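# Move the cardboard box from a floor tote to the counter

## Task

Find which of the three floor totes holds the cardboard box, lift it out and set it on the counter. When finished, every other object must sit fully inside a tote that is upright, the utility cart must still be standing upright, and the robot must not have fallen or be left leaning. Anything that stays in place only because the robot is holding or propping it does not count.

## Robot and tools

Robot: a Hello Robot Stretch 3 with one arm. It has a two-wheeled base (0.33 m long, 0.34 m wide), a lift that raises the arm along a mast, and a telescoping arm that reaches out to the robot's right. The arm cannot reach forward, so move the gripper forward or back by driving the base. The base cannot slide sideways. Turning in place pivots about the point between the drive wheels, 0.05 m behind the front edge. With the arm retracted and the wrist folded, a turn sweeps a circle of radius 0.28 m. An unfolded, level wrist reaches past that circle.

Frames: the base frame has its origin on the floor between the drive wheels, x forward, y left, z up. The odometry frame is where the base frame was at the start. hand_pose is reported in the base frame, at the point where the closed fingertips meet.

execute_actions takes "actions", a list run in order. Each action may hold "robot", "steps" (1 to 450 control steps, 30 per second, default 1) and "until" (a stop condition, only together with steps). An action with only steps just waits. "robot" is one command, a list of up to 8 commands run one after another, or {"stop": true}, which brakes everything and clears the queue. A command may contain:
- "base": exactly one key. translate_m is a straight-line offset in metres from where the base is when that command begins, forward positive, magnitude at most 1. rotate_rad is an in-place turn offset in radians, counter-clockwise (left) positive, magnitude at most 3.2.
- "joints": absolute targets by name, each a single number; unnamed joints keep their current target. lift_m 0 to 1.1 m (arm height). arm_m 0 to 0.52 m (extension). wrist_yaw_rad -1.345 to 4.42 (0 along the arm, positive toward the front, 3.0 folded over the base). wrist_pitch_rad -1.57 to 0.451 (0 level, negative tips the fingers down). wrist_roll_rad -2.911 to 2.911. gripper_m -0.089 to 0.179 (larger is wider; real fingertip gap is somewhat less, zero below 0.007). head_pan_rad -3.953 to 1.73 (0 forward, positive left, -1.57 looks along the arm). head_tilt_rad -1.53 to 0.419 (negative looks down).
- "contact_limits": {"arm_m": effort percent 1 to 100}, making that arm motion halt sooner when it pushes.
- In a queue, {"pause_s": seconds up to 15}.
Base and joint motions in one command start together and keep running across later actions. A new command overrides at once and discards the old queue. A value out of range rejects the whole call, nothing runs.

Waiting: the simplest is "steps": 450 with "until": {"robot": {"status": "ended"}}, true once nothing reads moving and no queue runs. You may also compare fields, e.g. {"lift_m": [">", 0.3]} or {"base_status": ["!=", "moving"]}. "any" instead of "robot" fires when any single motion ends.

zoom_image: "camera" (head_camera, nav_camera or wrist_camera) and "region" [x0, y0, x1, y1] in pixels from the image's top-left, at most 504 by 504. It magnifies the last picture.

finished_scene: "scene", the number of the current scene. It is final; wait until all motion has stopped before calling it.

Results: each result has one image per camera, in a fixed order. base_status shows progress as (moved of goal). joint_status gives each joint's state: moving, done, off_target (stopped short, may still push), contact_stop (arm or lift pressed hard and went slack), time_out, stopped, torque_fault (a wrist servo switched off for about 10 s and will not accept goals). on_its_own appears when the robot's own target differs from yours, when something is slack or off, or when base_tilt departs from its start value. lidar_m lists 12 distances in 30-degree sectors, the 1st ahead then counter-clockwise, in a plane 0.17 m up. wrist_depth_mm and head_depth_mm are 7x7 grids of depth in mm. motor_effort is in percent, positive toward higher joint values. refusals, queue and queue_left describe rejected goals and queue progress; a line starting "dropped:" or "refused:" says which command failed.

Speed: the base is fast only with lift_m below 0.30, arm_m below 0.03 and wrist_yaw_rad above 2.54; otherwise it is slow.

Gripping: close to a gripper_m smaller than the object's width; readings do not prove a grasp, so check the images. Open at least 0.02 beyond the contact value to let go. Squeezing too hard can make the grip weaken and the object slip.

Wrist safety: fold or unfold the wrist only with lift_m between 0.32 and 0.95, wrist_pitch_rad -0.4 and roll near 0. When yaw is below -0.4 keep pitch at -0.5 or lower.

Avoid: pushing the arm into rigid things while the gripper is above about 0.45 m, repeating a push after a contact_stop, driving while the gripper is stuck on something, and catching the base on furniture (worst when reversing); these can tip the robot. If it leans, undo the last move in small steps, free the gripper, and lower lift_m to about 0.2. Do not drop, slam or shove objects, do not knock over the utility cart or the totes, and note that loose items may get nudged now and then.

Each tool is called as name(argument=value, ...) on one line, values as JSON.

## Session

execute_actions(actions=[{"robot":{"joints":{"head_pan_rad":-1.57,"head_tilt_rad":-0.7}},"steps":100,"until":{"robot":{"status":"ended"}}}])

Scene clock: 1.33 s.
robot.base_odometry: x=+0.000 y=+0.000 heading=+0.000 (m, m, rad; robot's odometry frame)
robot.turned_by_wheels: +0.000 (rad since the last result)
robot.turned_by_imu: +0.000 (rad since the last result)
robot.base_tilt: forward=+1.6 right=+0.9 (deg)
robot.lidar_m: 1.97 1.11 0.91 0.90 0.98 1.02 2.14 2.36 2.69 2.57 2.46 1.66
robot.head_depth_mm: 2405 2581 2773 2118 1752 1441 1235 / 2429 2650 2801 2140 1742 1442 1237 / 2448 2751 2881 2210 1746 1446 1233 / 2518 2796 3001 2212 1758 1440 1235 / 2543 2795 3027 2222 1761 1445 1236 / 2566 2873 3011 2259 1771 1460 1248 / 2557 2851 3067 2243 1778 1456 1247
robot.base_status: not_commanded
robot.joint_positions: lift_m=+0.536 arm_m=-0.002 wrist_yaw_rad=+2.859 wrist_pitch_rad=-0.584 wrist_roll_rad=-0.016 gripper_m=+0.037 head_pan_rad=-1.563 head_tilt_rad=-0.691
robot.joint_goals: lift_m=+0.536 arm_m=-0.002 wrist_yaw_rad=+2.859 wrist_pitch_rad=-0.584 wrist_roll_rad=-0.016 gripper_m=+0.037 head_pan_rad=-1.570 head_tilt_rad=-0.700
robot.joint_status: lift_m=not_commanded arm_m=not_commanded wrist_yaw_rad=not_commanded wrist_pitch_rad=not_commanded wrist_roll_rad=not_commanded gripper_m=not_commanded head_pan_rad=done head_tilt_rad=done
robot.measured_speeds: translate_m=+0.000 rotate_rad=+0.000 lift_m=+0.000 arm_m=+0.000 wrist_yaw_rad=+0.000 wrist_pitch_rad=+0.000 wrist_roll_rad=+0.000 head_pan_rad=+0.000 head_tilt_rad=+0.000
robot: refusals=0 queue=done queue_left=0
robot.motor_effort: left_wheel=+1(0) right_wheel=+0(0) lift_m=+27(28) arm_m=-1(1) wrist_yaw_rad=+0(0) wrist_pitch_rad=+6(6) wrist_roll_rad=+0(0) gripper_m=+0(0) head_pan_rad=-3(35) head_tilt_rad=-4(31) (%)
robot.hand_pose: x=+0.0346 y=+0.0493 z=+0.5130 quat_wxyz=(+0.296, +0.694, +0.109, +0.648) (m; robot's base frame)
robot.wrist_depth_mm: - 844 873 894 938 934 - / - 954 961 - - - - / - 982 - - - - - / 765 866 858 882 930 - - / 709 - 753 786 804 846 861 / 627 642 653 692 721 747 758 / 566 589 - 616 630 665 685
pictures: head_camera (sideways: a quarter turn clockwise sets it upright), nav_camera (sideways: a quarter turn counterclockwise sets it upright), wrist_camera
camera_calibration (this result's frames):
head_camera: T_world_to_cam=[[0.0754387, 0.580048, -0.811081, 1.07188], [0.996186, -0.0796005, 0.0357287, -0.0526508], [-0.0438381, -0.810683, -0.583841, 0.714351], [0, 0, 0, 1]] pos_world=[0.00290487, -0.0468185, 1.28833]
nav_camera: T_world_to_cam=[[-0.0273258, -0.679741, 0.732943, -0.914488], [-0.999603, 0.0135294, -0.0247201, 0.0908292], [0.00688702, -0.733327, -0.679841, 0.843579], [0, 0, 0, 1]] pos_world=[0.0599943, -0.00422494, 1.24601]
wrist_camera: T_world_to_cam=[[0.959076, -0.245157, 0.141675, -0.109127], [-0.0783098, -0.710495, -0.699332, 0.428088], [0.272106, 0.659617, -0.700616, 0.479013], [0, 0, 0, 1]] pos_world=[0.00784246, -0.0385639, 0.65044]
Images, in order (width x height): head_camera 896x504, nav_camera 672x504, wrist_camera 644x364.

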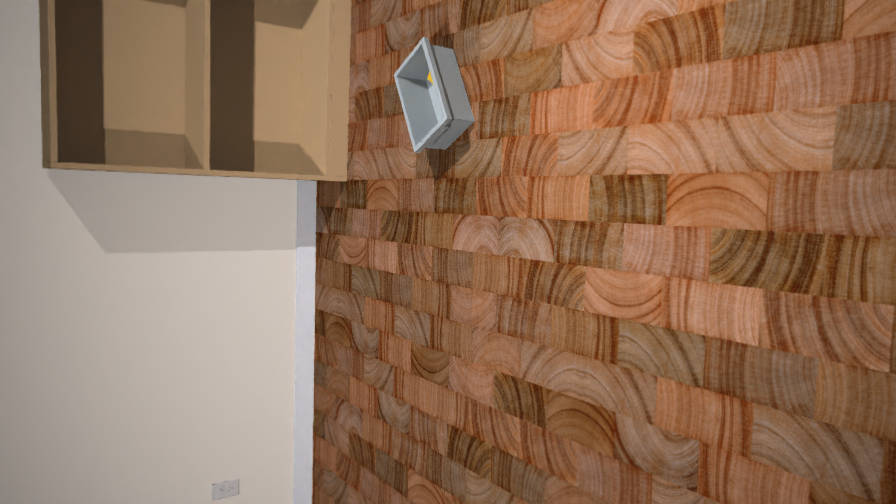

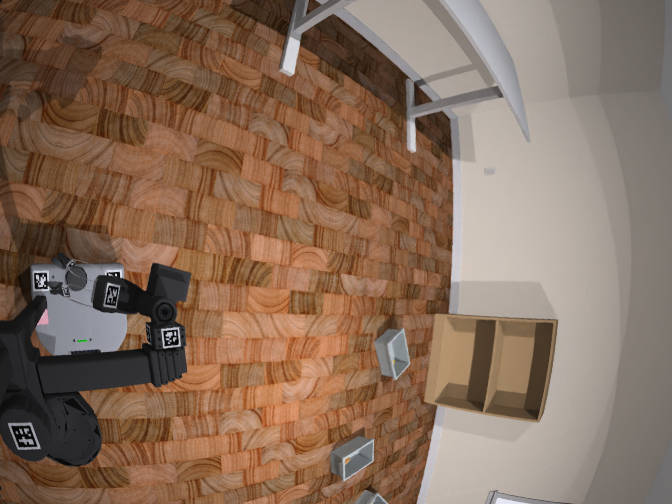

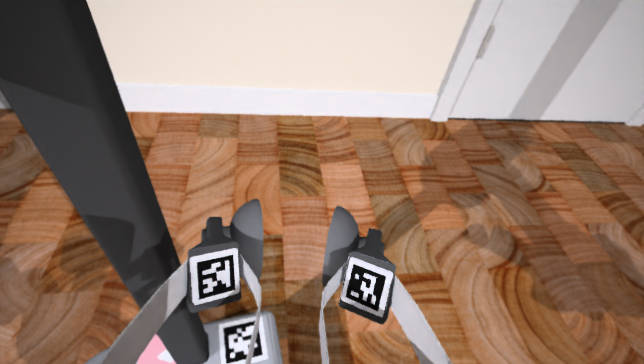

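execute_actions(actions=[{"robot":[{"joints":{"lift_m":0.27,"head_pan_rad":-2.6,"head_tilt_rad":-0.8},"base":{"rotate_rad":0.75}},{"base":{"translate_m":-1.0}}],"steps":450,"until":{"robot":{"status":"ended"}}}])

Scene clock: 9.93 s.
robot.base_odometry: x=-0.732 y=-0.682 heading=+0.750 (m, m, rad; robot's odometry frame)
robot.turned_by_wheels: +0.750 (rad since the last result)
robot.turned_by_imu: +0.734 (rad since the last result)
robot.base_tilt: forward=+1.6 right=+0.9 (deg)
robot.lidar_m: 1.84 1.68 1.30 2.06 1.53 1.54 1.92 1.78 1.87 2.45 2.11 2.61
robot.head_depth_mm: 2002 2279 2495 1924 1581 1350 1179 / 1977 2232 2408 1948 1562 1332 1186 / 1932 2176 2416 1942 1522 1326 1188 / 1878 2142 2324 1952 1620 1366 1185 / 1796 1927 2205 1958 1600 1364 1184 / 1760 1914 2170 1955 1567 1368 1181 / 1726 1859 2142 1954 1569 1361 1189
robot.base_status: done (translate_m -1.0000 of -1.0000)
robot.joint_positions: lift_m=+0.270 arm_m=-0.002 wrist_yaw_rad=+2.859 wrist_pitch_rad=-0.585 wrist_roll_rad=-0.016 gripper_m=+0.037 head_pan_rad=-2.593 head_tilt_rad=-0.791
robot.joint_goals: lift_m=+0.270 arm_m=-0.002 wrist_yaw_rad=+2.859 wrist_pitch_rad=-0.585 wrist_roll_rad=-0.016 gripper_m=+0.037 head_pan_rad=-2.600 head_tilt_rad=-0.800
robot.joint_status: lift_m=done arm_m=not_commanded wrist_yaw_rad=not_commanded wrist_pitch_rad=not_commanded wrist_roll_rad=not_commanded gripper_m=not_commanded head_pan_rad=done head_tilt_rad=done
robot.measured_speeds: translate_m=+0.000 rotate_rad=+0.000 lift_m=+0.000 arm_m=+0.000 wrist_yaw_rad=+0.000 wrist_pitch_rad=+0.000 wrist_roll_rad=+0.000 head_pan_rad=+0.000 head_tilt_rad=+0.000
robot: refusals=0 queue=done queue_left=0
robot.motor_effort: left_wheel=-1(10) right_wheel=+4(8) lift_m=+22(25) arm_m=-1(1) wrist_yaw_rad=+0(0) wrist_pitch_rad=+6(6) wrist_roll_rad=+0(0) gripper_m=+0(0) head_pan_rad=-3(35) head_tilt_rad=-4(13) (%)
robot.hand_pose: x=+0.0346 y=+0.0492 z=+0.2474 quat_wxyz=(+0.296, +0.694, +0.109, +0.648) (m; robot's base frame)
robot.wrist_depth_mm: - 839 900 971 - - - / - 680 714 759 822 873 938 / - 575 596 628 665 692 725 / 456 508 516 532 558 584 612 / - - - 471 482 499 519 / - - - 405 432 439 455 / - - - 375 381 395 404
pictures: head_camera (sideways: a quarter turn clockwise sets it upright), nav_camera (sideways: a quarter turn counterclockwise sets it upright), wrist_camera
camera_calibration (this result's frames):
head_camera: T_world_to_cam=[[0.602667, 0.274459, -0.749309, 0.988138], [0.441732, -0.896746, 0.0268222, -0.0376693], [-0.664579, -0.347159, -0.661677, 0.81939], [0, 0, 0, 1]] pos_world=[-0.0343303, -0.0205243, 1.2836]
nav_camera: T_world_to_cam=[[-0.656319, -0.362695, 0.661588, -0.817664], [-0.500797, 0.865274, -0.022449, 0.0848267], [-0.564312, -0.346055, -0.749532, 0.9377], [0, 0, 0, 1]] pos_world=[0.0349882, -0.0454655, 1.2457]
wrist_camera: T_world_to_cam=[[0.959097, -0.245084, 0.141658, -0.0715005], [-0.0784155, -0.710858, -0.698951, 0.24223], [0.272, 0.659253, -0.701, 0.29313], [0, 0, 0, 1]] pos_world=[0.00783891, -0.03858, 0.38492]
Images, in order (width x height): head_camera 896x504, nav_camera 672x504, wrist_camera 644x364.

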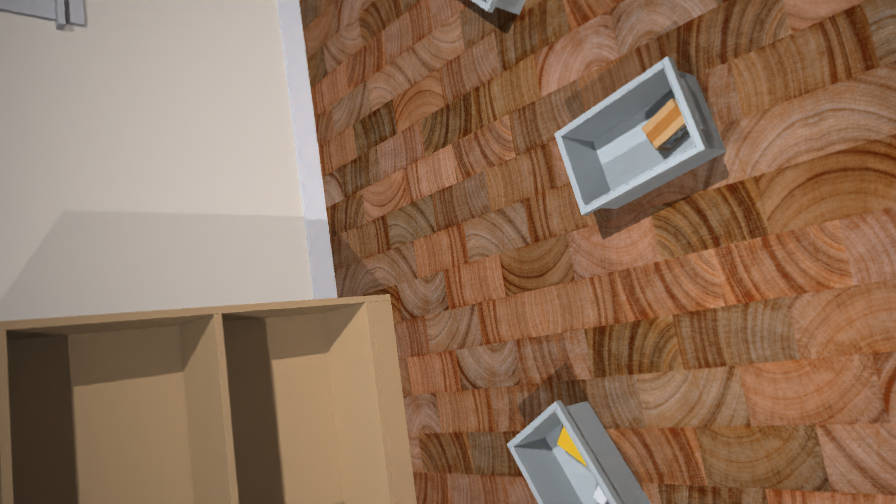

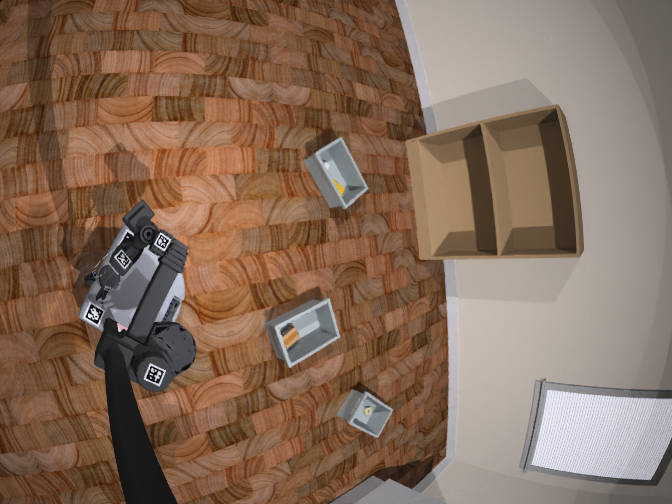

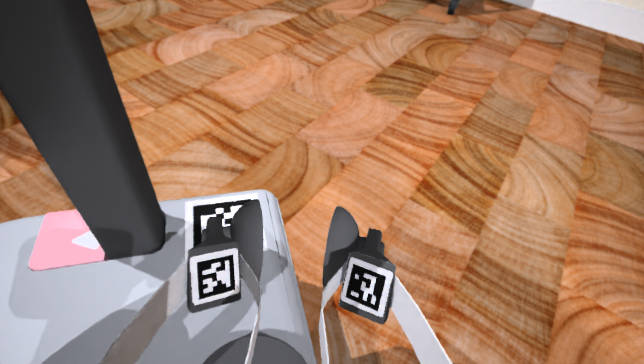

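execute_actions(actions=[{"robot":[{"base":{"rotate_rad":-2.29}},{"base":{"translate_m":0.59}},{"joints":{"lift_m":0.55,"head_pan_rad":-1.57,"head_tilt_rad":-1.2}},{"joints":{"wrist_pitch_rad":-0.4,"wrist_yaw_rad":0,"arm_m":0.05}},{"joints":{"wrist_pitch_rad":-1.57,"gripper_m":0.11,"arm_m":0.3}}],"steps":450,"until":{"robot":{"status":"ended"}}}])

Scene clock: 26.33 s.
robot.base_odometry: x=-0.714 y=-1.271 heading=-1.540 (m, m, rad; robot's odometry frame)
robot.turned_by_wheels: -2.290 (rad since the last result)
robot.turned_by_imu: -2.263 (rad since the last result)
robot.base_tilt: forward=+1.6 right=+0.9 (deg)
robot.lidar_m: 1.29 1.69 2.13 2.09 2.72 2.27 1.89 1.96 1.65 1.65 1.84 1.23
robot.head_depth_mm: 1653 1782 1586 1436 1310 1202 1142 / 1669 1769 1576 1432 1315 - - / 1678 1744 1590 1412 1301 - - / 1706 1754 - 1368 1286 1231 - / 1804 1747 1565 1381 1275 1194 1103 / 1880 1714 1530 1392 1274 1188 1102 / 1971 1710 1550 1405 1284 1185 1104
robot.base_status: done (translate_m +0.5900 of +0.5900)
robot.joint_positions: lift_m=+0.550 arm_m=+0.300 wrist_yaw_rad=+0.001 wrist_pitch_rad=-1.558 wrist_roll_rad=-0.016 gripper_m=+0.110 head_pan_rad=-1.577 head_tilt_rad=-1.186
robot.joint_goals: lift_m=+0.550 arm_m=+0.300 wrist_yaw_rad=+0.000 wrist_pitch_rad=-1.570 wrist_roll_rad=-0.016 gripper_m=+0.110 head_pan_rad=-1.570 head_tilt_rad=-1.200
robot.joint_status: lift_m=done arm_m=done wrist_yaw_rad=done wrist_pitch_rad=done wrist_roll_rad=not_commanded gripper_m=done head_pan_rad=done head_tilt_rad=done
robot.measured_speeds: translate_m=+0.000 rotate_rad=+0.000 lift_m=+0.000 arm_m=+0.000 wrist_yaw_rad=+0.000 wrist_pitch_rad=+0.000 wrist_roll_rad=+0.000 head_pan_rad=+0.000 head_tilt_rad=+0.000
robot: refusals=0 queue=done queue_left=0
robot.motor_effort: left_wheel=+3(10) right_wheel=-4(9) lift_m=+32(30) arm_m=+2(4) wrist_yaw_rad=-2(4) wrist_pitch_rad=-2(9) wrist_roll_rad=+0(0) gripper_m=+0(81) head_pan_rad=+3(35) head_tilt_rad=-6(26) (%)
robot.hand_pose: x=-0.0216 y=-0.4238 z=+0.4320 quat_wxyz=(+0.507, +0.501, -0.498, -0.493) (m; robot's base frame)
robot.wrist_depth_mm: 508 464 498 540 545 557 563 / 523 516 539 545 568 574 588 / 546 529 550 574 585 592 607 / 566 580 582 589 602 610 628 / 587 583 606 612 620 636 644 / 593 - 619 627 637 649 676 / 625 629 639 - 676 682 696
pictures: head_camera (sideways: a quarter turn clockwise sets it upright), nav_camera (sideways: a quarter turn counterclockwise sets it upright), wrist_camera
camera_calibration (this result's frames):
head_camera: T_world_to_cam=[[0.0856311, 0.894429, -0.438935, 0.586911], [0.994914, -0.10022, -0.0101248, 0.00706151], [-0.053046, -0.435836, -0.898462, 1.12352], [0, 0, 0, 1]] pos_world=[0.00231494, -0.0345714, 1.26713]
nav_camera: T_world_to_cam=[[-0.0386369, -0.945725, 0.322662, -0.379933], [-0.999253, 0.0368907, -0.0115277, 0.0736402], [-0.00100118, -0.322867, -0.946444, 1.19018], [0, 0, 0, 1]] pos_world=[0.0600973, 0.0222407, 1.24988]
wrist_camera: T_world_to_cam=[[-0.989352, -0.135241, 0.0537866, -0.117307], [-0.122827, 0.974083, 0.189938, 0.359676], [-0.0780799, 0.181309, -0.980322, 0.660158], [0, 0, 0, 1]] pos_world=[-0.0203346, -0.485911, 0.585161]
Images, in order (width x height): head_camera 896x504, nav_camera 672x504, wrist_camera 644x364.

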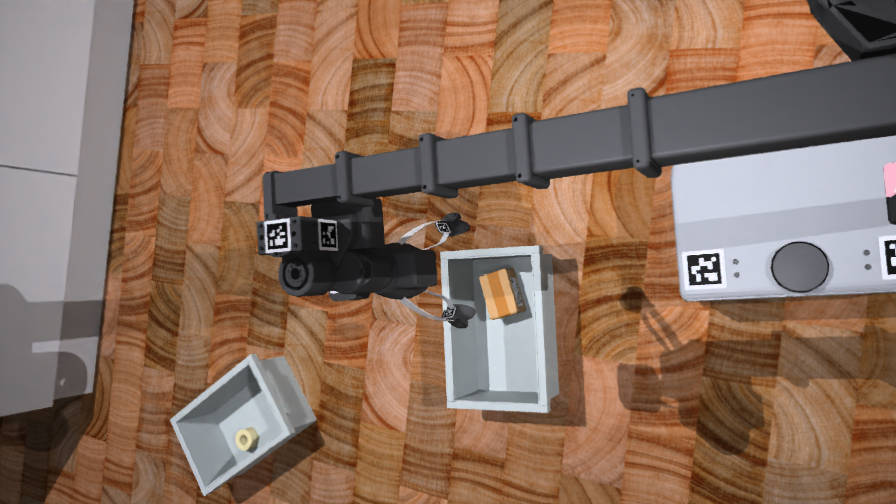

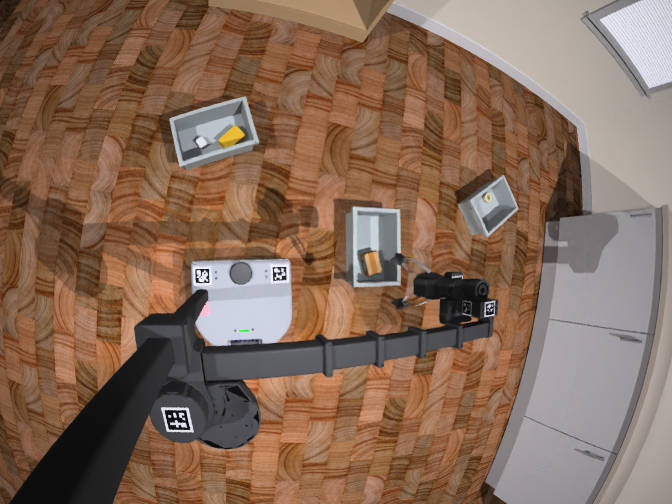

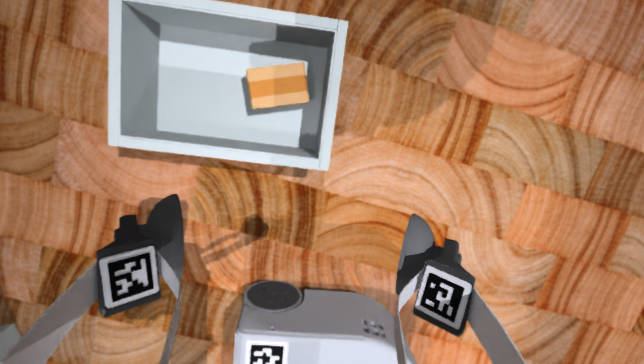

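execute_actions(actions=[{"robot":{"base":{"translate_m":0.045},"joints":{"arm_m":0.40,"lift_m":0.33,"wrist_roll_rad":1.41,"gripper_m":0.1}},"steps":200,"until":{"robot":{"status":"ended"}}}])

Scene clock: 30.10 s.
robot.base_odometry: x=-0.712 y=-1.316 heading=-1.540 (m, m, rad; robot's odometry frame)
robot.turned_by_wheels: +0.000 (rad since the last result)
robot.turned_by_imu: +0.000 (rad since the last result)
robot.base_tilt: forward=+1.7 right=+0.9 (deg)
robot.lidar_m: 1.24 1.64 2.11 2.10 2.77 2.31 1.93 1.97 1.66 1.66 1.79 1.19
robot.head_depth_mm: 1656 1764 1587 1436 1307 1205 1148 / 1674 1771 1571 1426 1308 1205 - / 1707 1755 1579 1424 1318 - - / 1731 1749 1616 1359 1285 1235 - / 1816 1753 1559 1375 1287 1205 1100 / 1891 1685 1533 1407 1270 1197 1097 / 1959 1738 1564 1407 1291 1189 1105
robot.base_status: done (translate_m +0.0450 of +0.0450)
robot.joint_positions: lift_m=+0.330 arm_m=+0.400 wrist_yaw_rad=+0.001 wrist_pitch_rad=-1.559 wrist_roll_rad=+1.403 gripper_m=+0.100 head_pan_rad=-1.577 head_tilt_rad=-1.186
robot.joint_goals: lift_m=+0.330 arm_m=+0.400 wrist_yaw_rad=+0.000 wrist_pitch_rad=-1.570 wrist_roll_rad=+1.410 gripper_m=+0.100 head_pan_rad=-1.570 head_tilt_rad=-1.200
robot.joint_status: lift_m=done arm_m=done wrist_yaw_rad=done wrist_pitch_rad=done wrist_roll_rad=done gripper_m=done head_pan_rad=done head_tilt_rad=done
robot.measured_speeds: translate_m=+0.000 rotate_rad=+0.000 lift_m=+0.000 arm_m=+0.000 wrist_yaw_rad=+0.000 wrist_pitch_rad=+0.000 wrist_roll_rad=+0.000 head_pan_rad=+0.000 head_tilt_rad=+0.000
robot: refusals=0 queue=done queue_left=0
robot.motor_effort: left_wheel=+3(7) right_wheel=-4(6) lift_m=+23(33) arm_m=+2(1) wrist_yaw_rad=+0(1) wrist_pitch_rad=-2(2) wrist_roll_rad=+3(2) gripper_m=+0(49) head_pan_rad=+3(2) head_tilt_rad=-6(6) (%)
robot.hand_pose: x=-0.0216 y=-0.5233 z=+0.2124 quat_wxyz=(+0.060, +0.059, -0.708, -0.701) (m; robot's base frame)
robot.wrist_depth_mm: 327 329 333 338 344 349 355 / 334 337 244 274 351 358 368 / 346 352 330 355 276 372 378 / 360 359 362 322 307 385 389 / 368 370 377 382 342 398 400 / 380 - 388 393 312 414 - / 395 394 362 384 421 427 433
pictures: head_camera (sideways: a quarter turn clockwise sets it upright), nav_camera (sideways: a quarter turn counterclockwise sets it upright), wrist_camera
camera_calibration (this result's frames):
head_camera: T_world_to_cam=[[0.0854434, 0.894447, -0.438935, 0.586912], [0.994935, -0.100011, -0.0101248, 0.0070614], [-0.0529546, -0.435847, -0.898462, 1.12352], [0, 0, 0, 1]] pos_world=[0.00232219, -0.0345722, 1.26713]
nav_camera: T_world_to_cam=[[-0.0384385, -0.945733, 0.322662, -0.379934], [-0.999261, 0.0366811, -0.0115277, 0.0736402], [-0.000933443, -0.322867, -0.946444, 1.19018], [0, 0, 0, 1]] pos_world=[0.0600926, 0.0222521, 1.24988]
wrist_camera: T_world_to_cam=[[-0.284044, 0.957922, 0.0412932, 0.471043], [0.942154, 0.270857, 0.19744, 0.151757], [0.177948, 0.0949862, -0.979445, 0.423123], [0, 0, 0, 1]] pos_world=[-0.084475, -0.532518, 0.365012]
Images, in order (width x height): head_camera 896x504, nav_camera 672x504, wrist_camera 644x364.

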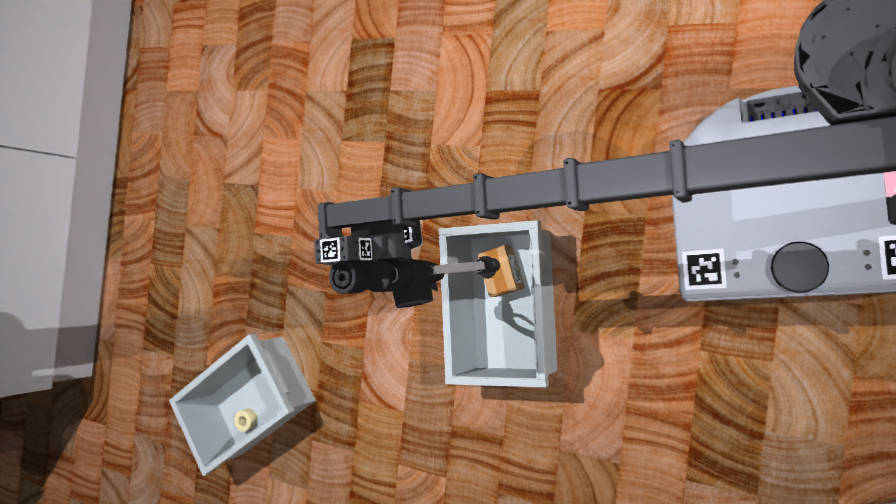

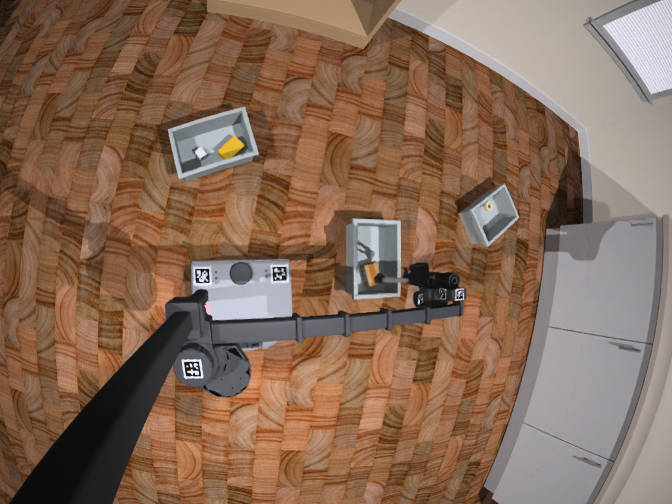

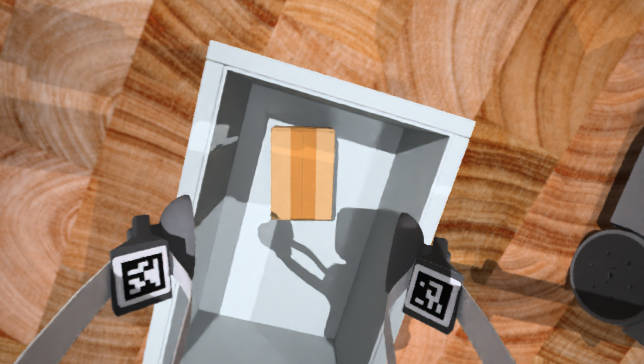

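execute_actions(actions=[{"robot":{"joints":{"lift_m":0.2,"arm_m":0.394,"gripper_m":0.096}},"steps":200,"until":{"robot":{"status":"ended"}}}])

Scene clock: 32.70 s.
robot.base_odometry: x=-0.712 y=-1.316 heading=-1.540 (m, m, rad; robot's odometry frame)
robot.turned_by_wheels: +0.000 (rad since the last result)
robot.turned_by_imu: +0.000 (rad since the last result)
robot.base_tilt: forward=+1.7 right=+0.9 (deg)
robot.lidar_m: 1.25 1.64 2.11 2.10 2.77 2.31 1.93 1.98 1.66 1.66 1.79 1.19
robot.head_depth_mm: 1639 1765 1583 1443 1312 1201 1126 / 1676 1765 1572 1432 1305 1217 - / 1691 1756 1574 1432 1310 - - / 1725 1744 1561 1361 1281 1232 - / 1797 1737 1563 1382 1277 1192 1105 / 1887 1679 1538 1419 1282 1189 1106 / 1945 1739 1549 1415 1285 1186 1104
robot.base_status: done (translate_m +0.0450 of +0.0450)
robot.joint_positions: lift_m=+0.200 arm_m=+0.394 wrist_yaw_rad=+0.001 wrist_pitch_rad=-1.559 wrist_roll_rad=+1.403 gripper_m=+0.096 head_pan_rad=-1.577 head_tilt_rad=-1.186
robot.joint_goals: lift_m=+0.200 arm_m=+0.394 wrist_yaw_rad=+0.000 wrist_pitch_rad=-1.570 wrist_roll_rad=+1.410 gripper_m=+0.096 head_pan_rad=-1.570 head_tilt_rad=-1.200
robot.joint_status: lift_m=done arm_m=done wrist_yaw_rad=done wrist_pitch_rad=done wrist_roll_rad=done gripper_m=done head_pan_rad=done head_tilt_rad=done
robot.measured_speeds: translate_m=+0.000 rotate_rad=+0.000 lift_m=+0.000 arm_m=+0.000 wrist_yaw_rad=+0.000 wrist_pitch_rad=+0.000 wrist_roll_rad=+0.000 head_pan_rad=+0.000 head_tilt_rad=+0.000
robot: refusals=0 queue=done queue_left=0
robot.motor_effort: left_wheel=+3(3) right_wheel=-3(4) lift_m=+23(23) arm_m=-4(1) wrist_yaw_rad=-1(0) wrist_pitch_rad=-2(2) wrist_roll_rad=+2(2) gripper_m=+0(27) head_pan_rad=+3(3) head_tilt_rad=-6(6) (%)
robot.hand_pose: x=-0.0216 y=-0.5178 z=+0.0824 quat_wxyz=(+0.060, +0.059, -0.708, -0.701) (m; robot's base frame)
robot.wrist_depth_mm: 209 106 108 111 221 226 230 / 110 126 203 114 115 231 237 / 113 138 226 230 232 120 122 / 116 149 228 189 239 165 127 / 119 142 217 194 236 155 258 / 123 - 252 256 - 145 273 / - 215 260 265 212 139 282
pictures: head_camera (sideways: a quarter turn clockwise sets it upright), nav_camera (sideways: a quarter turn counterclockwise sets it upright), wrist_camera
camera_calibration (this result's frames):
head_camera: T_world_to_cam=[[0.0854431, 0.894447, -0.438935, 0.586912], [0.994935, -0.100011, -0.0101248, 0.00706139], [-0.0529544, -0.435847, -0.898462, 1.12352], [0, 0, 0, 1]] pos_world=[0.00232221, -0.0345722, 1.26713]
nav_camera: T_world_to_cam=[[-0.0384381, -0.945733, 0.322662, -0.379934], [-0.999261, 0.0366807, -0.0115277, 0.0736402], [-0.000933329, -0.322867, -0.946444, 1.19018], [0, 0, 0, 1]] pos_world=[0.0600926, 0.0222521, 1.24988]
wrist_camera: T_world_to_cam=[[-0.284007, 0.957933, 0.0412929, 0.471157], [0.942164, 0.270821, 0.19744, 0.175919], [0.177952, 0.0949791, -0.979445, 0.295262], [0, 0, 0, 1]] pos_world=[-0.0844754, -0.527023, 0.235004]
Images, in order (width x height): head_camera 896x504, nav_camera 672x504, wrist_camera 644x364.

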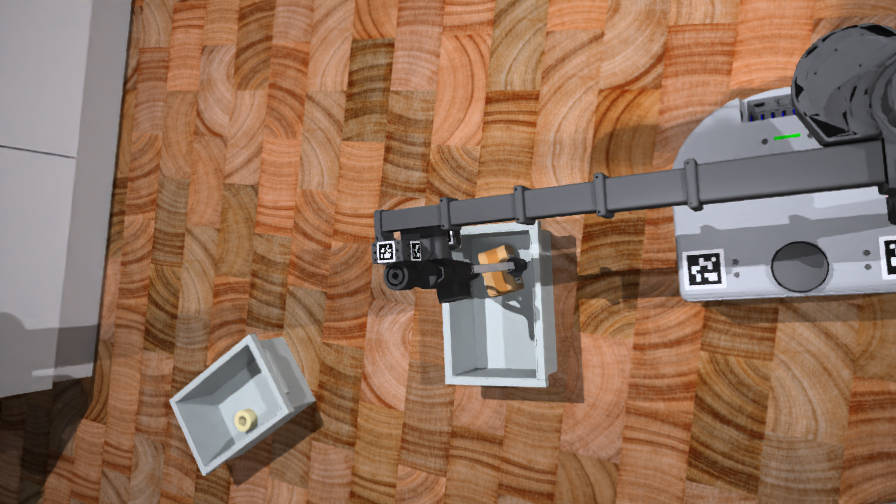

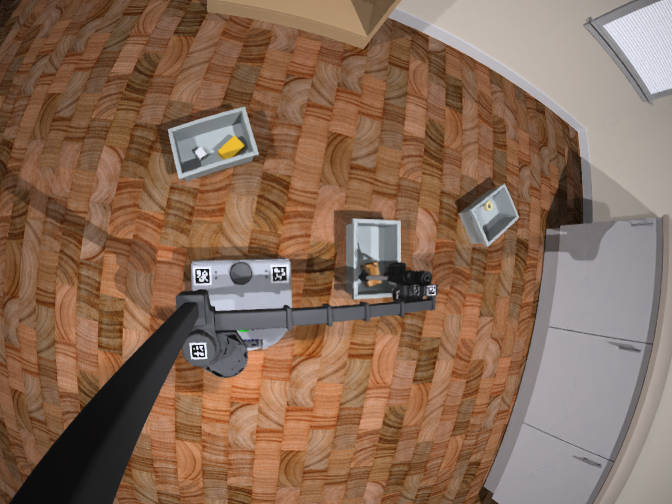

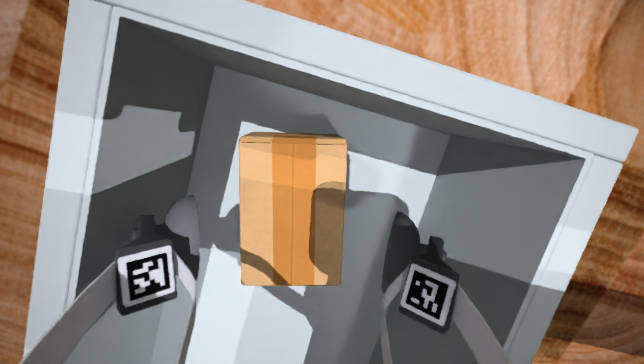

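execute_actions(actions=[{"robot":[{"joints":{"lift_m":0.137}},{"joints":{"gripper_m":0.03}},{"pause_s":0.4},{"joints":{"lift_m":0.4}}],"steps":300,"until":{"robot":{"status":"ended"}}}])

Scene clock: 39.10 s.
robot.base_odometry: x=-0.712 y=-1.316 heading=-1.540 (m, m, rad; robot's odometry frame)
robot.turned_by_wheels: +0.000 (rad since the last result)
robot.turned_by_imu: -0.001 (rad since the last result)
robot.base_tilt: forward=+1.7 right=+0.9 (deg)
robot.lidar_m: 1.25 1.64 2.11 2.10 2.77 2.31 1.93 1.98 1.66 1.65 1.79 1.19
robot.head_depth_mm: 1643 1770 1590 1431 1312 1206 1144 / 1676 1746 1573 1429 1310 1222 - / 1695 1763 1607 1418 1301 - - / 1725 1758 1631 1377 1280 1232 - / 1816 1748 1558 1377 1284 1191 1109 / 1897 1684 1531 1419 1278 1192 1103 / 1947 1718 1556 1408 1296 1184 1104
robot.base_status: done (translate_m +0.0450 of +0.0450)
robot.joint_positions: lift_m=+0.400 arm_m=+0.394 wrist_yaw_rad=+0.001 wrist_pitch_rad=-1.560 wrist_roll_rad=+1.403 gripper_m=+0.031 head_pan_rad=-1.577 head_tilt_rad=-1.186
robot.joint_goals: lift_m=+0.400 arm_m=+0.394 wrist_yaw_rad=+0.000 wrist_pitch_rad=-1.570 wrist_roll_rad=+1.410 gripper_m=+0.030 head_pan_rad=-1.570 head_tilt_rad=-1.200
robot.joint_status: lift_m=done arm_m=done wrist_yaw_rad=done wrist_pitch_rad=done wrist_roll_rad=done gripper_m=done head_pan_rad=done head_tilt_rad=done
robot.measured_speeds: translate_m=+0.000 rotate_rad=+0.000 lift_m=+0.000 arm_m=+0.000 wrist_yaw_rad=+0.000 wrist_pitch_rad=+0.000 wrist_roll_rad=+0.000 head_pan_rad=+0.000 head_tilt_rad=+0.000
robot: refusals=0 queue=done queue_left=0
robot.motor_effort: left_wheel=+3(3) right_wheel=-4(4) lift_m=+32(31) arm_m=-4(4) wrist_yaw_rad=-1(1) wrist_pitch_rad=-1(2) wrist_roll_rad=+2(3) gripper_m=-13(87) head_pan_rad=+3(3) head_tilt_rad=-6(6) (%)
robot.hand_pose: x=-0.0216 y=-0.5175 z=+0.2820 quat_wxyz=(+0.060, +0.059, -0.708, -0.701) (m; robot's base frame)
robot.wrist_depth_mm: 389 390 400 406 409 412 423 / 394 403 404 408 421 427 428 / 410 417 366 423 403 441 441 / 420 424 122 123 443 451 - / 436 440 125 127 466 474 - / 450 453 130 131 484 489 - / 465 471 135 135 496 506 515
pictures: head_camera (sideways: a quarter turn clockwise sets it upright), nav_camera (sideways: a quarter turn counterclockwise sets it upright), wrist_camera
camera_calibration (this result's frames):
head_camera: T_world_to_cam=[[0.0854432, 0.89445, -0.43893, 0.586905], [0.994935, -0.100011, -0.0101254, 0.00706215], [-0.0529544, -0.435841, -0.898464, 1.12352], [0, 0, 0, 1]] pos_world=[0.0023222, -0.0345719, 1.26713]
nav_camera: T_world_to_cam=[[-0.0384383, -0.945735, 0.322656, -0.379927], [-0.999261, 0.0366809, -0.0115275, 0.07364], [-0.000933332, -0.322861, -0.946446, 1.19018], [0, 0, 0, 1]] pos_world=[0.0600926, 0.0222524, 1.24988]
wrist_camera: T_world_to_cam=[[-0.284005, 0.95788, 0.0425102, 0.462221], [0.942165, 0.270568, 0.197783, 0.136195], [0.177951, 0.096223, -0.979324, 0.491317], [0, 0, 0, 1]] pos_world=[-0.0844755, -0.526878, 0.434572]
Images, in order (width x height): head_camera 896x504, nav_camera 672x504, wrist_camera 644x364.

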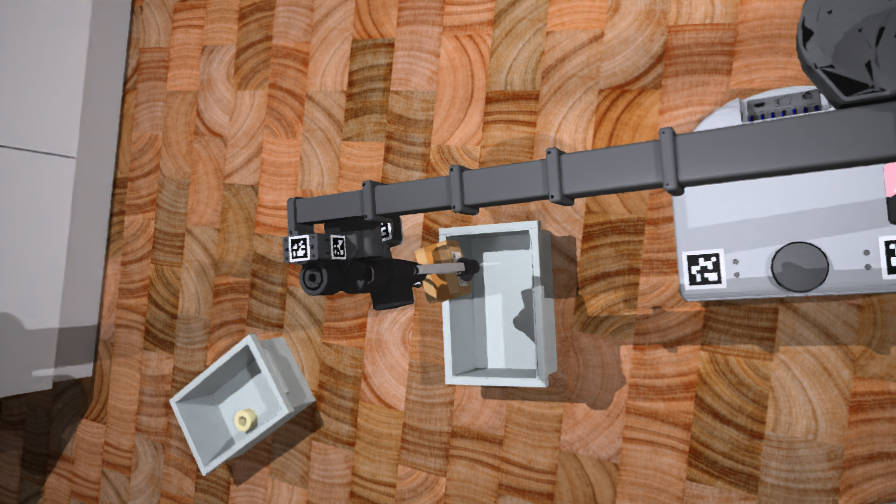

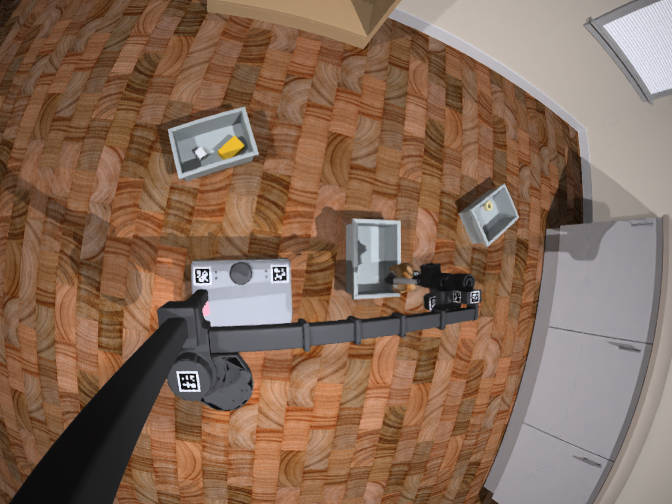

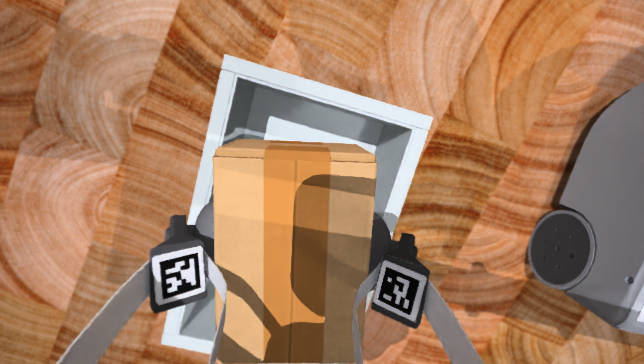

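execute_actions(actions=[{"robot":[{"joints":{"lift_m":0.7,"arm_m":0.05,"head_pan_rad":-2.6,"head_tilt_rad":-0.8},"base":{"rotate_rad":0.6}},{"base":{"translate_m":-1.0},"joints":{"lift_m":1.09}}],"steps":450,"until":{"robot":{"status":"ended"}}}])

Scene clock: 54.73 s.
robot.base_odometry: x=-1.302 y=-0.509 heading=-0.940 (m, m, rad; robot's odometry frame)
robot.turned_by_wheels: +0.600 (rad since the last result)
robot.turned_by_imu: +0.586 (rad since the last result)
robot.base_tilt: forward=+1.7 right=+0.9 (deg)
robot.lidar_m: 2.20 2.70 3.19 1.85 1.10 1.06 1.08 0.94 0.94 1.09 2.19 1.90
robot.head_depth_mm: - 1883 2175 1917 1578 1348 1170 / - 1048 1237 1810 1575 1342 1182 / - 1022 1124 1334 1543 1351 1172 / - 1000 1088 1275 1510 1341 1179 / - 970 1039 1213 1477 1349 1179 / - 976 1012 1169 1387 1357 1178 / 1295 980 970 1125 1325 1362 1177
robot.base_status: done (translate_m -1.0000 of -1.0000)
robot.joint_positions: lift_m=+1.090 arm_m=+0.050 wrist_yaw_rad=+0.001 wrist_pitch_rad=-1.559 wrist_roll_rad=+1.403 gripper_m=+0.031 head_pan_rad=-2.593 head_tilt_rad=-0.804
robot.joint_goals: lift_m=+1.090 arm_m=+0.050 wrist_yaw_rad=+0.000 wrist_pitch_rad=-1.570 wrist_roll_rad=+1.410 gripper_m=+0.030 head_pan_rad=-2.600 head_tilt_rad=-0.800
robot.joint_status: lift_m=done arm_m=done wrist_yaw_rad=done wrist_pitch_rad=done wrist_roll_rad=done gripper_m=done head_pan_rad=done head_tilt_rad=done
robot.measured_speeds: translate_m=+0.000 rotate_rad=+0.000 lift_m=+0.000 arm_m=+0.000 wrist_yaw_rad=+0.000 wrist_pitch_rad=+0.000 wrist_roll_rad=+0.000 head_pan_rad=+0.000 head_tilt_rad=+0.000
robot: refusals=0 queue=done queue_left=0
robot.motor_effort: left_wheel=-1(4) right_wheel=+3(9) lift_m=+32(33) arm_m=-4(3) wrist_yaw_rad=-2(1) wrist_pitch_rad=-2(2) wrist_roll_rad=+2(2) gripper_m=-13(13) head_pan_rad=-2(35) head_tilt_rad=+1(22) (%)
robot.hand_pose: x=-0.0216 y=-0.1738 z=+0.9720 quat_wxyz=(+0.060, +0.059, -0.708, -0.701) (m; robot's base frame)
robot.wrist_depth_mm: - - - - - - - / - - - - - - - / - - - - - - - / - - 122 123 - - - / - - 125 127 - - - / - - 129 131 - - - / - - 135 136 - - -
pictures: head_camera (sideways: a quarter turn clockwise sets it upright), nav_camera (sideways: a quarter turn counterclockwise sets it upright), wrist_camera
camera_calibration (this result's frames):
head_camera: T_world_to_cam=[[0.610785, 0.279469, -0.740837, 0.977046], [0.441502, -0.896893, 0.0256592, -0.0361533], [-0.657281, -0.342753, -0.671195, 0.831725], [0, 0, 0, 1]] pos_world=[-0.0341261, -0.0204028, 1.28301]
nav_camera: T_world_to_cam=[[-0.663466, -0.367119, 0.651948, -0.80506], [-0.500608, 0.865391, -0.0221412, 0.0844244], [-0.556061, -0.34106, -0.75794, 0.948584], [0, 0, 0, 1]] pos_world=[0.0356045, -0.0450887, 1.2457]
wrist_camera: T_world_to_cam=[[-0.283614, 0.958047, 0.0413502, 0.104854], [0.942274, 0.270422, 0.197461, -0.0929705], [0.177995, 0.0949659, -0.979438, 1.13386], [0, 0, 0, 1]] pos_world=[-0.0844798, -0.182992, 1.12457]
Images, in order (width x height): head_camera 896x504, nav_camera 672x504, wrist_camera 644x364.

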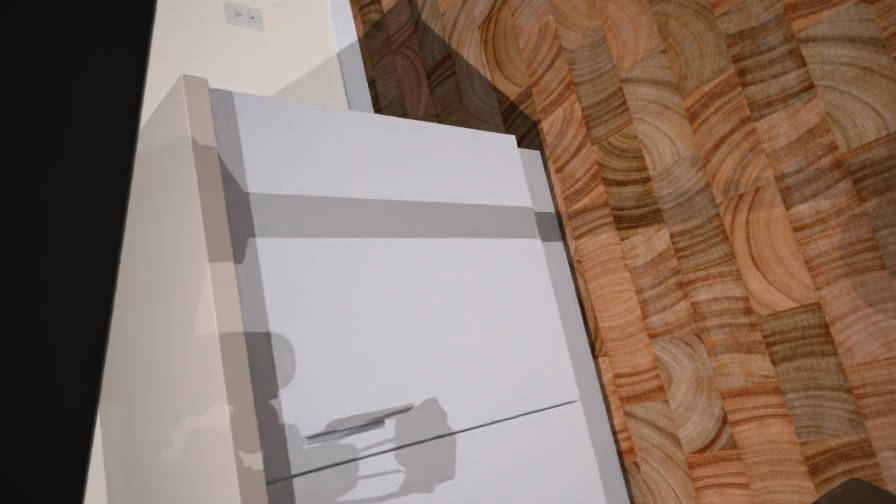

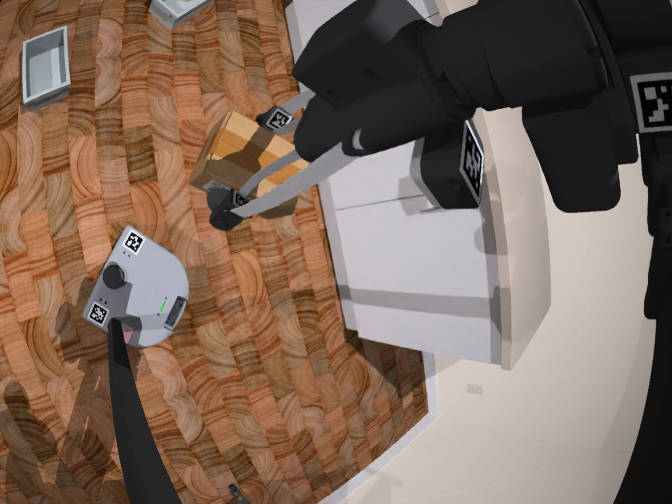

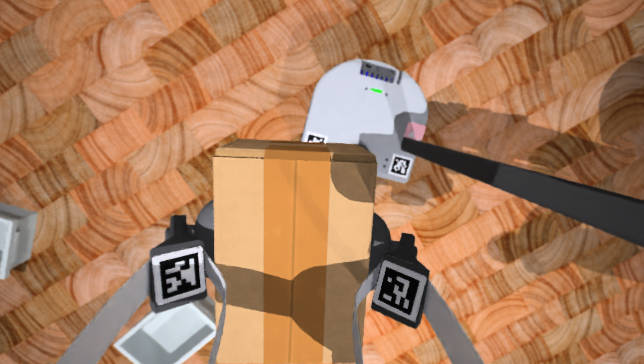

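execute_actions(actions=[{"robot":[{"base":{"rotate_rad":0.785}},{"base":{"translate_m":-0.37}},{"base":{"rotate_rad":-1.57},"joints":{"head_pan_rad":-1.57,"head_tilt_rad":-0.6}}],"steps":450,"until":{"robot":{"status":"ended"}}}])

Scene clock: 65.83 s.
robot.base_odometry: x=-1.667 y=-0.451 heading=-1.725 (m, m, rad; robot's odometry frame)
robot.turned_by_wheels: -0.785 (rad since the last result)
robot.turned_by_imu: -0.781 (rad since the last result)
robot.base_tilt: forward=+1.7 right=+0.8 (deg)
robot.lidar_m: 2.19 2.00 3.09 3.07 2.27 1.11 1.09 0.79 0.58 0.57 0.59 0.82
robot.head_depth_mm: - - - - - 843 964 / - - - - - 826 913 / - - - - - - - / - - - - - - 900 / 1017 1107 1106 753 - - 917 / 1004 1101 1124 760 673 777 907 / 1002 1084 1149 763 669 765 897
robot.base_status: done (rotate_rad -1.5698 of -1.5700)
robot.joint_positions: lift_m=+1.090 arm_m=+0.050 wrist_yaw_rad=+0.001 wrist_pitch_rad=-1.559 wrist_roll_rad=+1.403 gripper_m=+0.031 head_pan_rad=-1.577 head_tilt_rad=-0.606
robot.joint_goals: lift_m=+1.090 arm_m=+0.050 wrist_yaw_rad=+0.000 wrist_pitch_rad=-1.570 wrist_roll_rad=+1.410 gripper_m=+0.030 head_pan_rad=-1.570 head_tilt_rad=-0.600
robot.joint_status: lift_m=done arm_m=done wrist_yaw_rad=done wrist_pitch_rad=done wrist_roll_rad=done gripper_m=done head_pan_rad=done head_tilt_rad=done
robot.measured_speeds: translate_m=+0.000 rotate_rad=+0.000 lift_m=+0.000 arm_m=+0.000 wrist_yaw_rad=+0.000 wrist_pitch_rad=+0.000 wrist_roll_rad=+0.000 head_pan_rad=+0.000 head_tilt_rad=+0.000
robot: refusals=0 queue=done queue_left=0
robot.motor_effort: left_wheel=+4(7) right_wheel=-4(8) lift_m=+32(32) arm_m=-4(4) wrist_yaw_rad=-1(1) wrist_pitch_rad=-2(2) wrist_roll_rad=+2(2) gripper_m=-13(13) head_pan_rad=+3(36) head_tilt_rad=+2(16) (%)
robot.hand_pose: x=-0.0216 y=-0.1738 z=+0.9720 quat_wxyz=(+0.060, +0.059, -0.708, -0.701) (m; robot's base frame)
robot.wrist_depth_mm: 476 676 - - - - - / 501 735 - - - - - / 529 800 - - - - - / 561 870 122 123 - - - / 595 909 125 127 - - - / 638 871 129 130 - - - / 666 - 135 135 - - -
pictures: head_camera (sideways: a quarter turn clockwise sets it upright), nav_camera (sideways: a quarter turn counterclockwise sets it upright), wrist_camera
camera_calibration (this result's frames):
head_camera: T_world_to_cam=[[0.0832358, 0.508082, -0.857278, 1.13206], [0.994975, -0.0904041, 0.0430256, -0.0621475], [-0.0556409, -0.856551, -0.513054, 0.622326], [0, 0, 0, 1]] pos_world=[0.00223389, -0.0477449, 1.29245]
nav_camera: T_world_to_cam=[[-0.036583, -0.614712, 0.787903, -0.986068], [-0.999323, 0.025559, -0.0264585, 0.0930936], [-0.00387367, -0.788338, -0.615231, 0.7596], [0, 0, 0, 1]] pos_world=[0.0598997, -0.00970527, 1.24672]
wrist_camera: T_world_to_cam=[[-0.283609, 0.958048, 0.0413501, 0.104853], [0.942276, 0.270417, 0.197461, -0.0929718], [0.177995, 0.0949649, -0.979438, 1.13386], [0, 0, 0, 1]] pos_world=[-0.0844799, -0.18299, 1.12457]
Images, in order (width x height): head_camera 896x504, nav_camera 672x504, wrist_camera 644x364.

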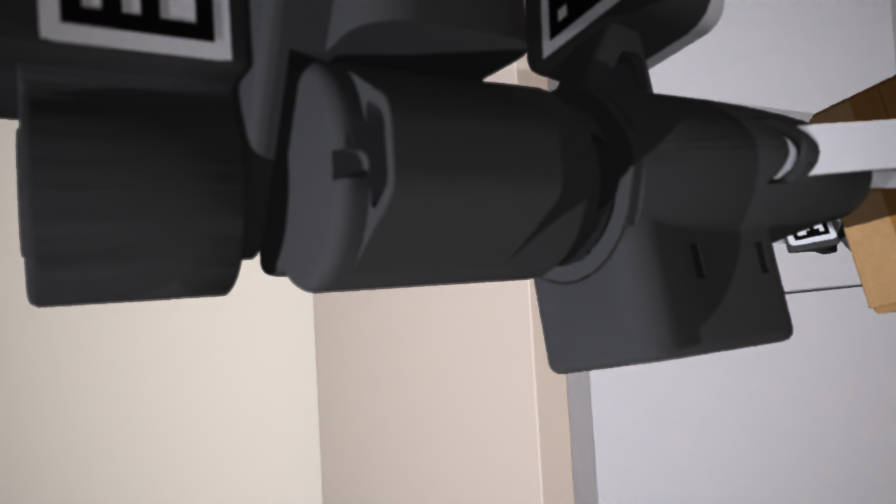

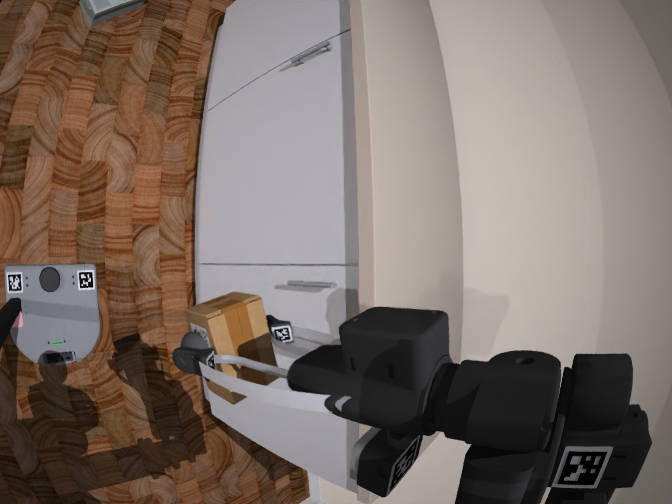

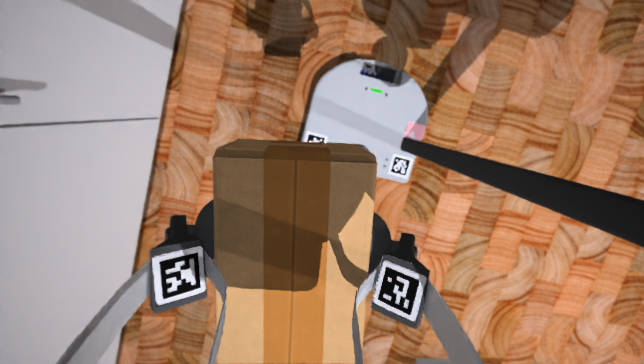

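execute_actions(actions=[{"robot":[{"joints":{"arm_m":0.52,"wrist_roll_rad":0.0},"base":{"translate_m":0.12}},{"joints":{"lift_m":1.055}}],"steps":300,"until":{"robot":{"status":"ended"}}}])

Scene clock: 71.73 s.
robot.base_odometry: x=-1.686 y=-0.570 heading=-1.725 (m, m, rad; robot's odometry frame)
robot.turned_by_wheels: +0.000 (rad since the last result)
robot.turned_by_imu: +0.000 (rad since the last result)
robot.base_tilt: forward=+1.6 right=+0.8 (deg)
robot.lidar_m: 2.07 1.89 2.92 3.08 2.43 1.24 1.21 0.79 0.59 0.57 0.59 0.82
robot.head_depth_mm: 1033 - 1071 734 707 815 962 / 1018 1160 1089 743 702 807 957 / 1005 1140 1094 747 696 801 938 / 1004 - 977 660 689 793 933 / 1011 1107 1117 723 685 781 918 / 1006 1099 1120 761 677 776 907 / 996 1093 1136 760 672 768 896
robot.base_status: done (translate_m +0.1200 of +0.1200)
robot.joint_positions: lift_m=+1.055 arm_m=+0.518 wrist_yaw_rad=+0.001 wrist_pitch_rad=-1.559 wrist_roll_rad=+0.007 gripper_m=+0.031 head_pan_rad=-1.577 head_tilt_rad=-0.606
robot.joint_goals: lift_m=+1.055 arm_m=+0.520 wrist_yaw_rad=+0.000 wrist_pitch_rad=-1.570 wrist_roll_rad=+0.000 gripper_m=+0.030 head_pan_rad=-1.570 head_tilt_rad=-0.600
robot.joint_status: lift_m=done arm_m=done wrist_yaw_rad=done wrist_pitch_rad=done wrist_roll_rad=done gripper_m=done head_pan_rad=done head_tilt_rad=done
robot.measured_speeds: translate_m=+0.000 rotate_rad=+0.000 lift_m=+0.000 arm_m=+0.000 wrist_yaw_rad=+0.000 wrist_pitch_rad=+0.000 wrist_roll_rad=+0.000 head_pan_rad=+0.000 head_tilt_rad=+0.000
robot: refusals=0 queue=done queue_left=0
robot.motor_effort: left_wheel=+3(7) right_wheel=-4(6) lift_m=+24(32) arm_m=+2(3) wrist_yaw_rad=-2(1) wrist_pitch_rad=-2(2) wrist_roll_rad=-2(3) gripper_m=-13(13) head_pan_rad=+3(2) head_tilt_rad=+2(2) (%)
robot.hand_pose: x=-0.0216 y=-0.6418 z=+0.9374 quat_wxyz=(+0.501, +0.496, -0.504, -0.499) (m; robot's base frame)
robot.wrist_depth_mm: 162 164 166 169 172 174 177 / 167 168 172 174 177 180 182 / 172 174 175 179 182 185 188 / 177 179 122 123 188 192 196 / 183 185 125 127 195 200 203 / 188 189 130 131 202 205 209 / 195 199 135 135 209 213 218
pictures: head_camera (sideways: a quarter turn clockwise sets it upright), nav_camera (sideways: a quarter turn counterclockwise sets it upright), wrist_camera
camera_calibration (this result's frames):
head_camera: T_world_to_cam=[[0.0832336, 0.507996, -0.857328, 1.13213], [0.994976, -0.0903965, 0.043034, -0.0621585], [-0.0556384, -0.856603, -0.512968, 0.622214], [0, 0, 0, 1]] pos_world=[0.00223404, -0.0477459, 1.29246]
nav_camera: T_world_to_cam=[[-0.0365804, -0.614633, 0.787965, -0.986148], [-0.999323, 0.025553, -0.0264605, 0.0930961], [-0.00387142, -0.788399, -0.615152, 0.759497], [0, 0, 0, 1]] pos_world=[0.0598997, -0.00971062, 1.24672]
wrist_camera: T_world_to_cam=[[-0.992216, -0.112484, 0.0534382, -0.159106], [-0.100433, 0.976501, 0.190678, 0.47743], [-0.0736307, 0.183827, -0.980197, 1.19674], [0, 0, 0, 1]] pos_world=[-0.0218013, -0.7041, 1.0905]
Images, in order (width x height): head_camera 896x504, nav_camera 672x504, wrist_camera 644x364.

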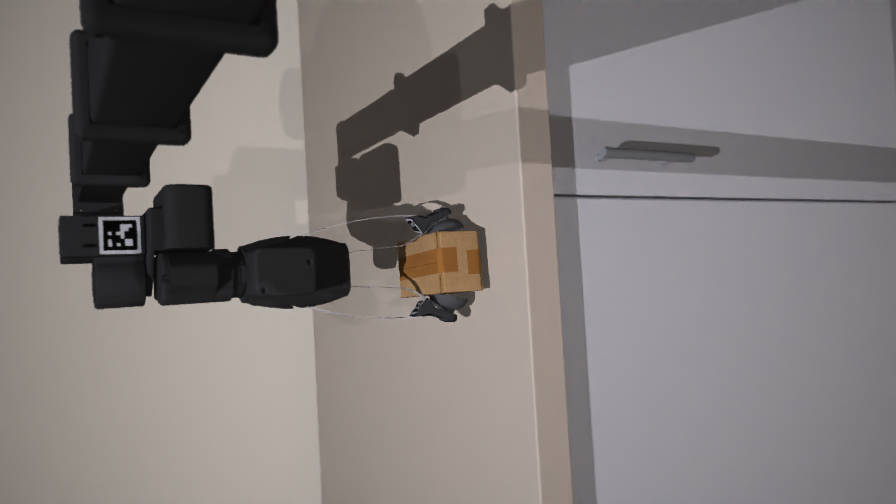

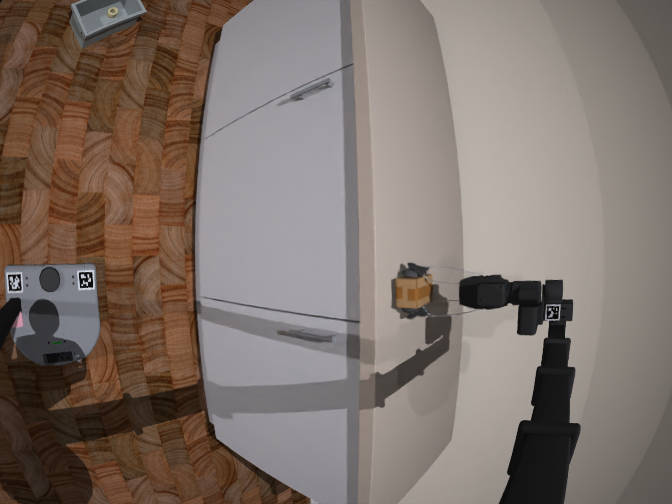

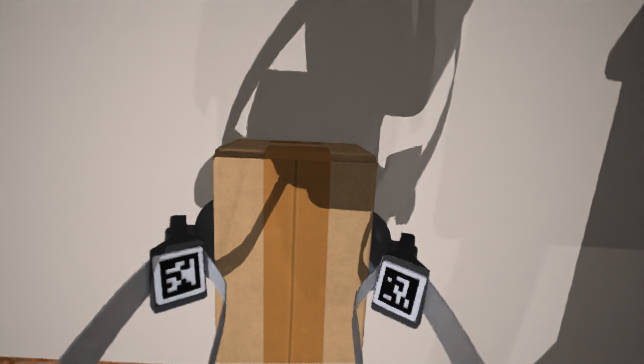

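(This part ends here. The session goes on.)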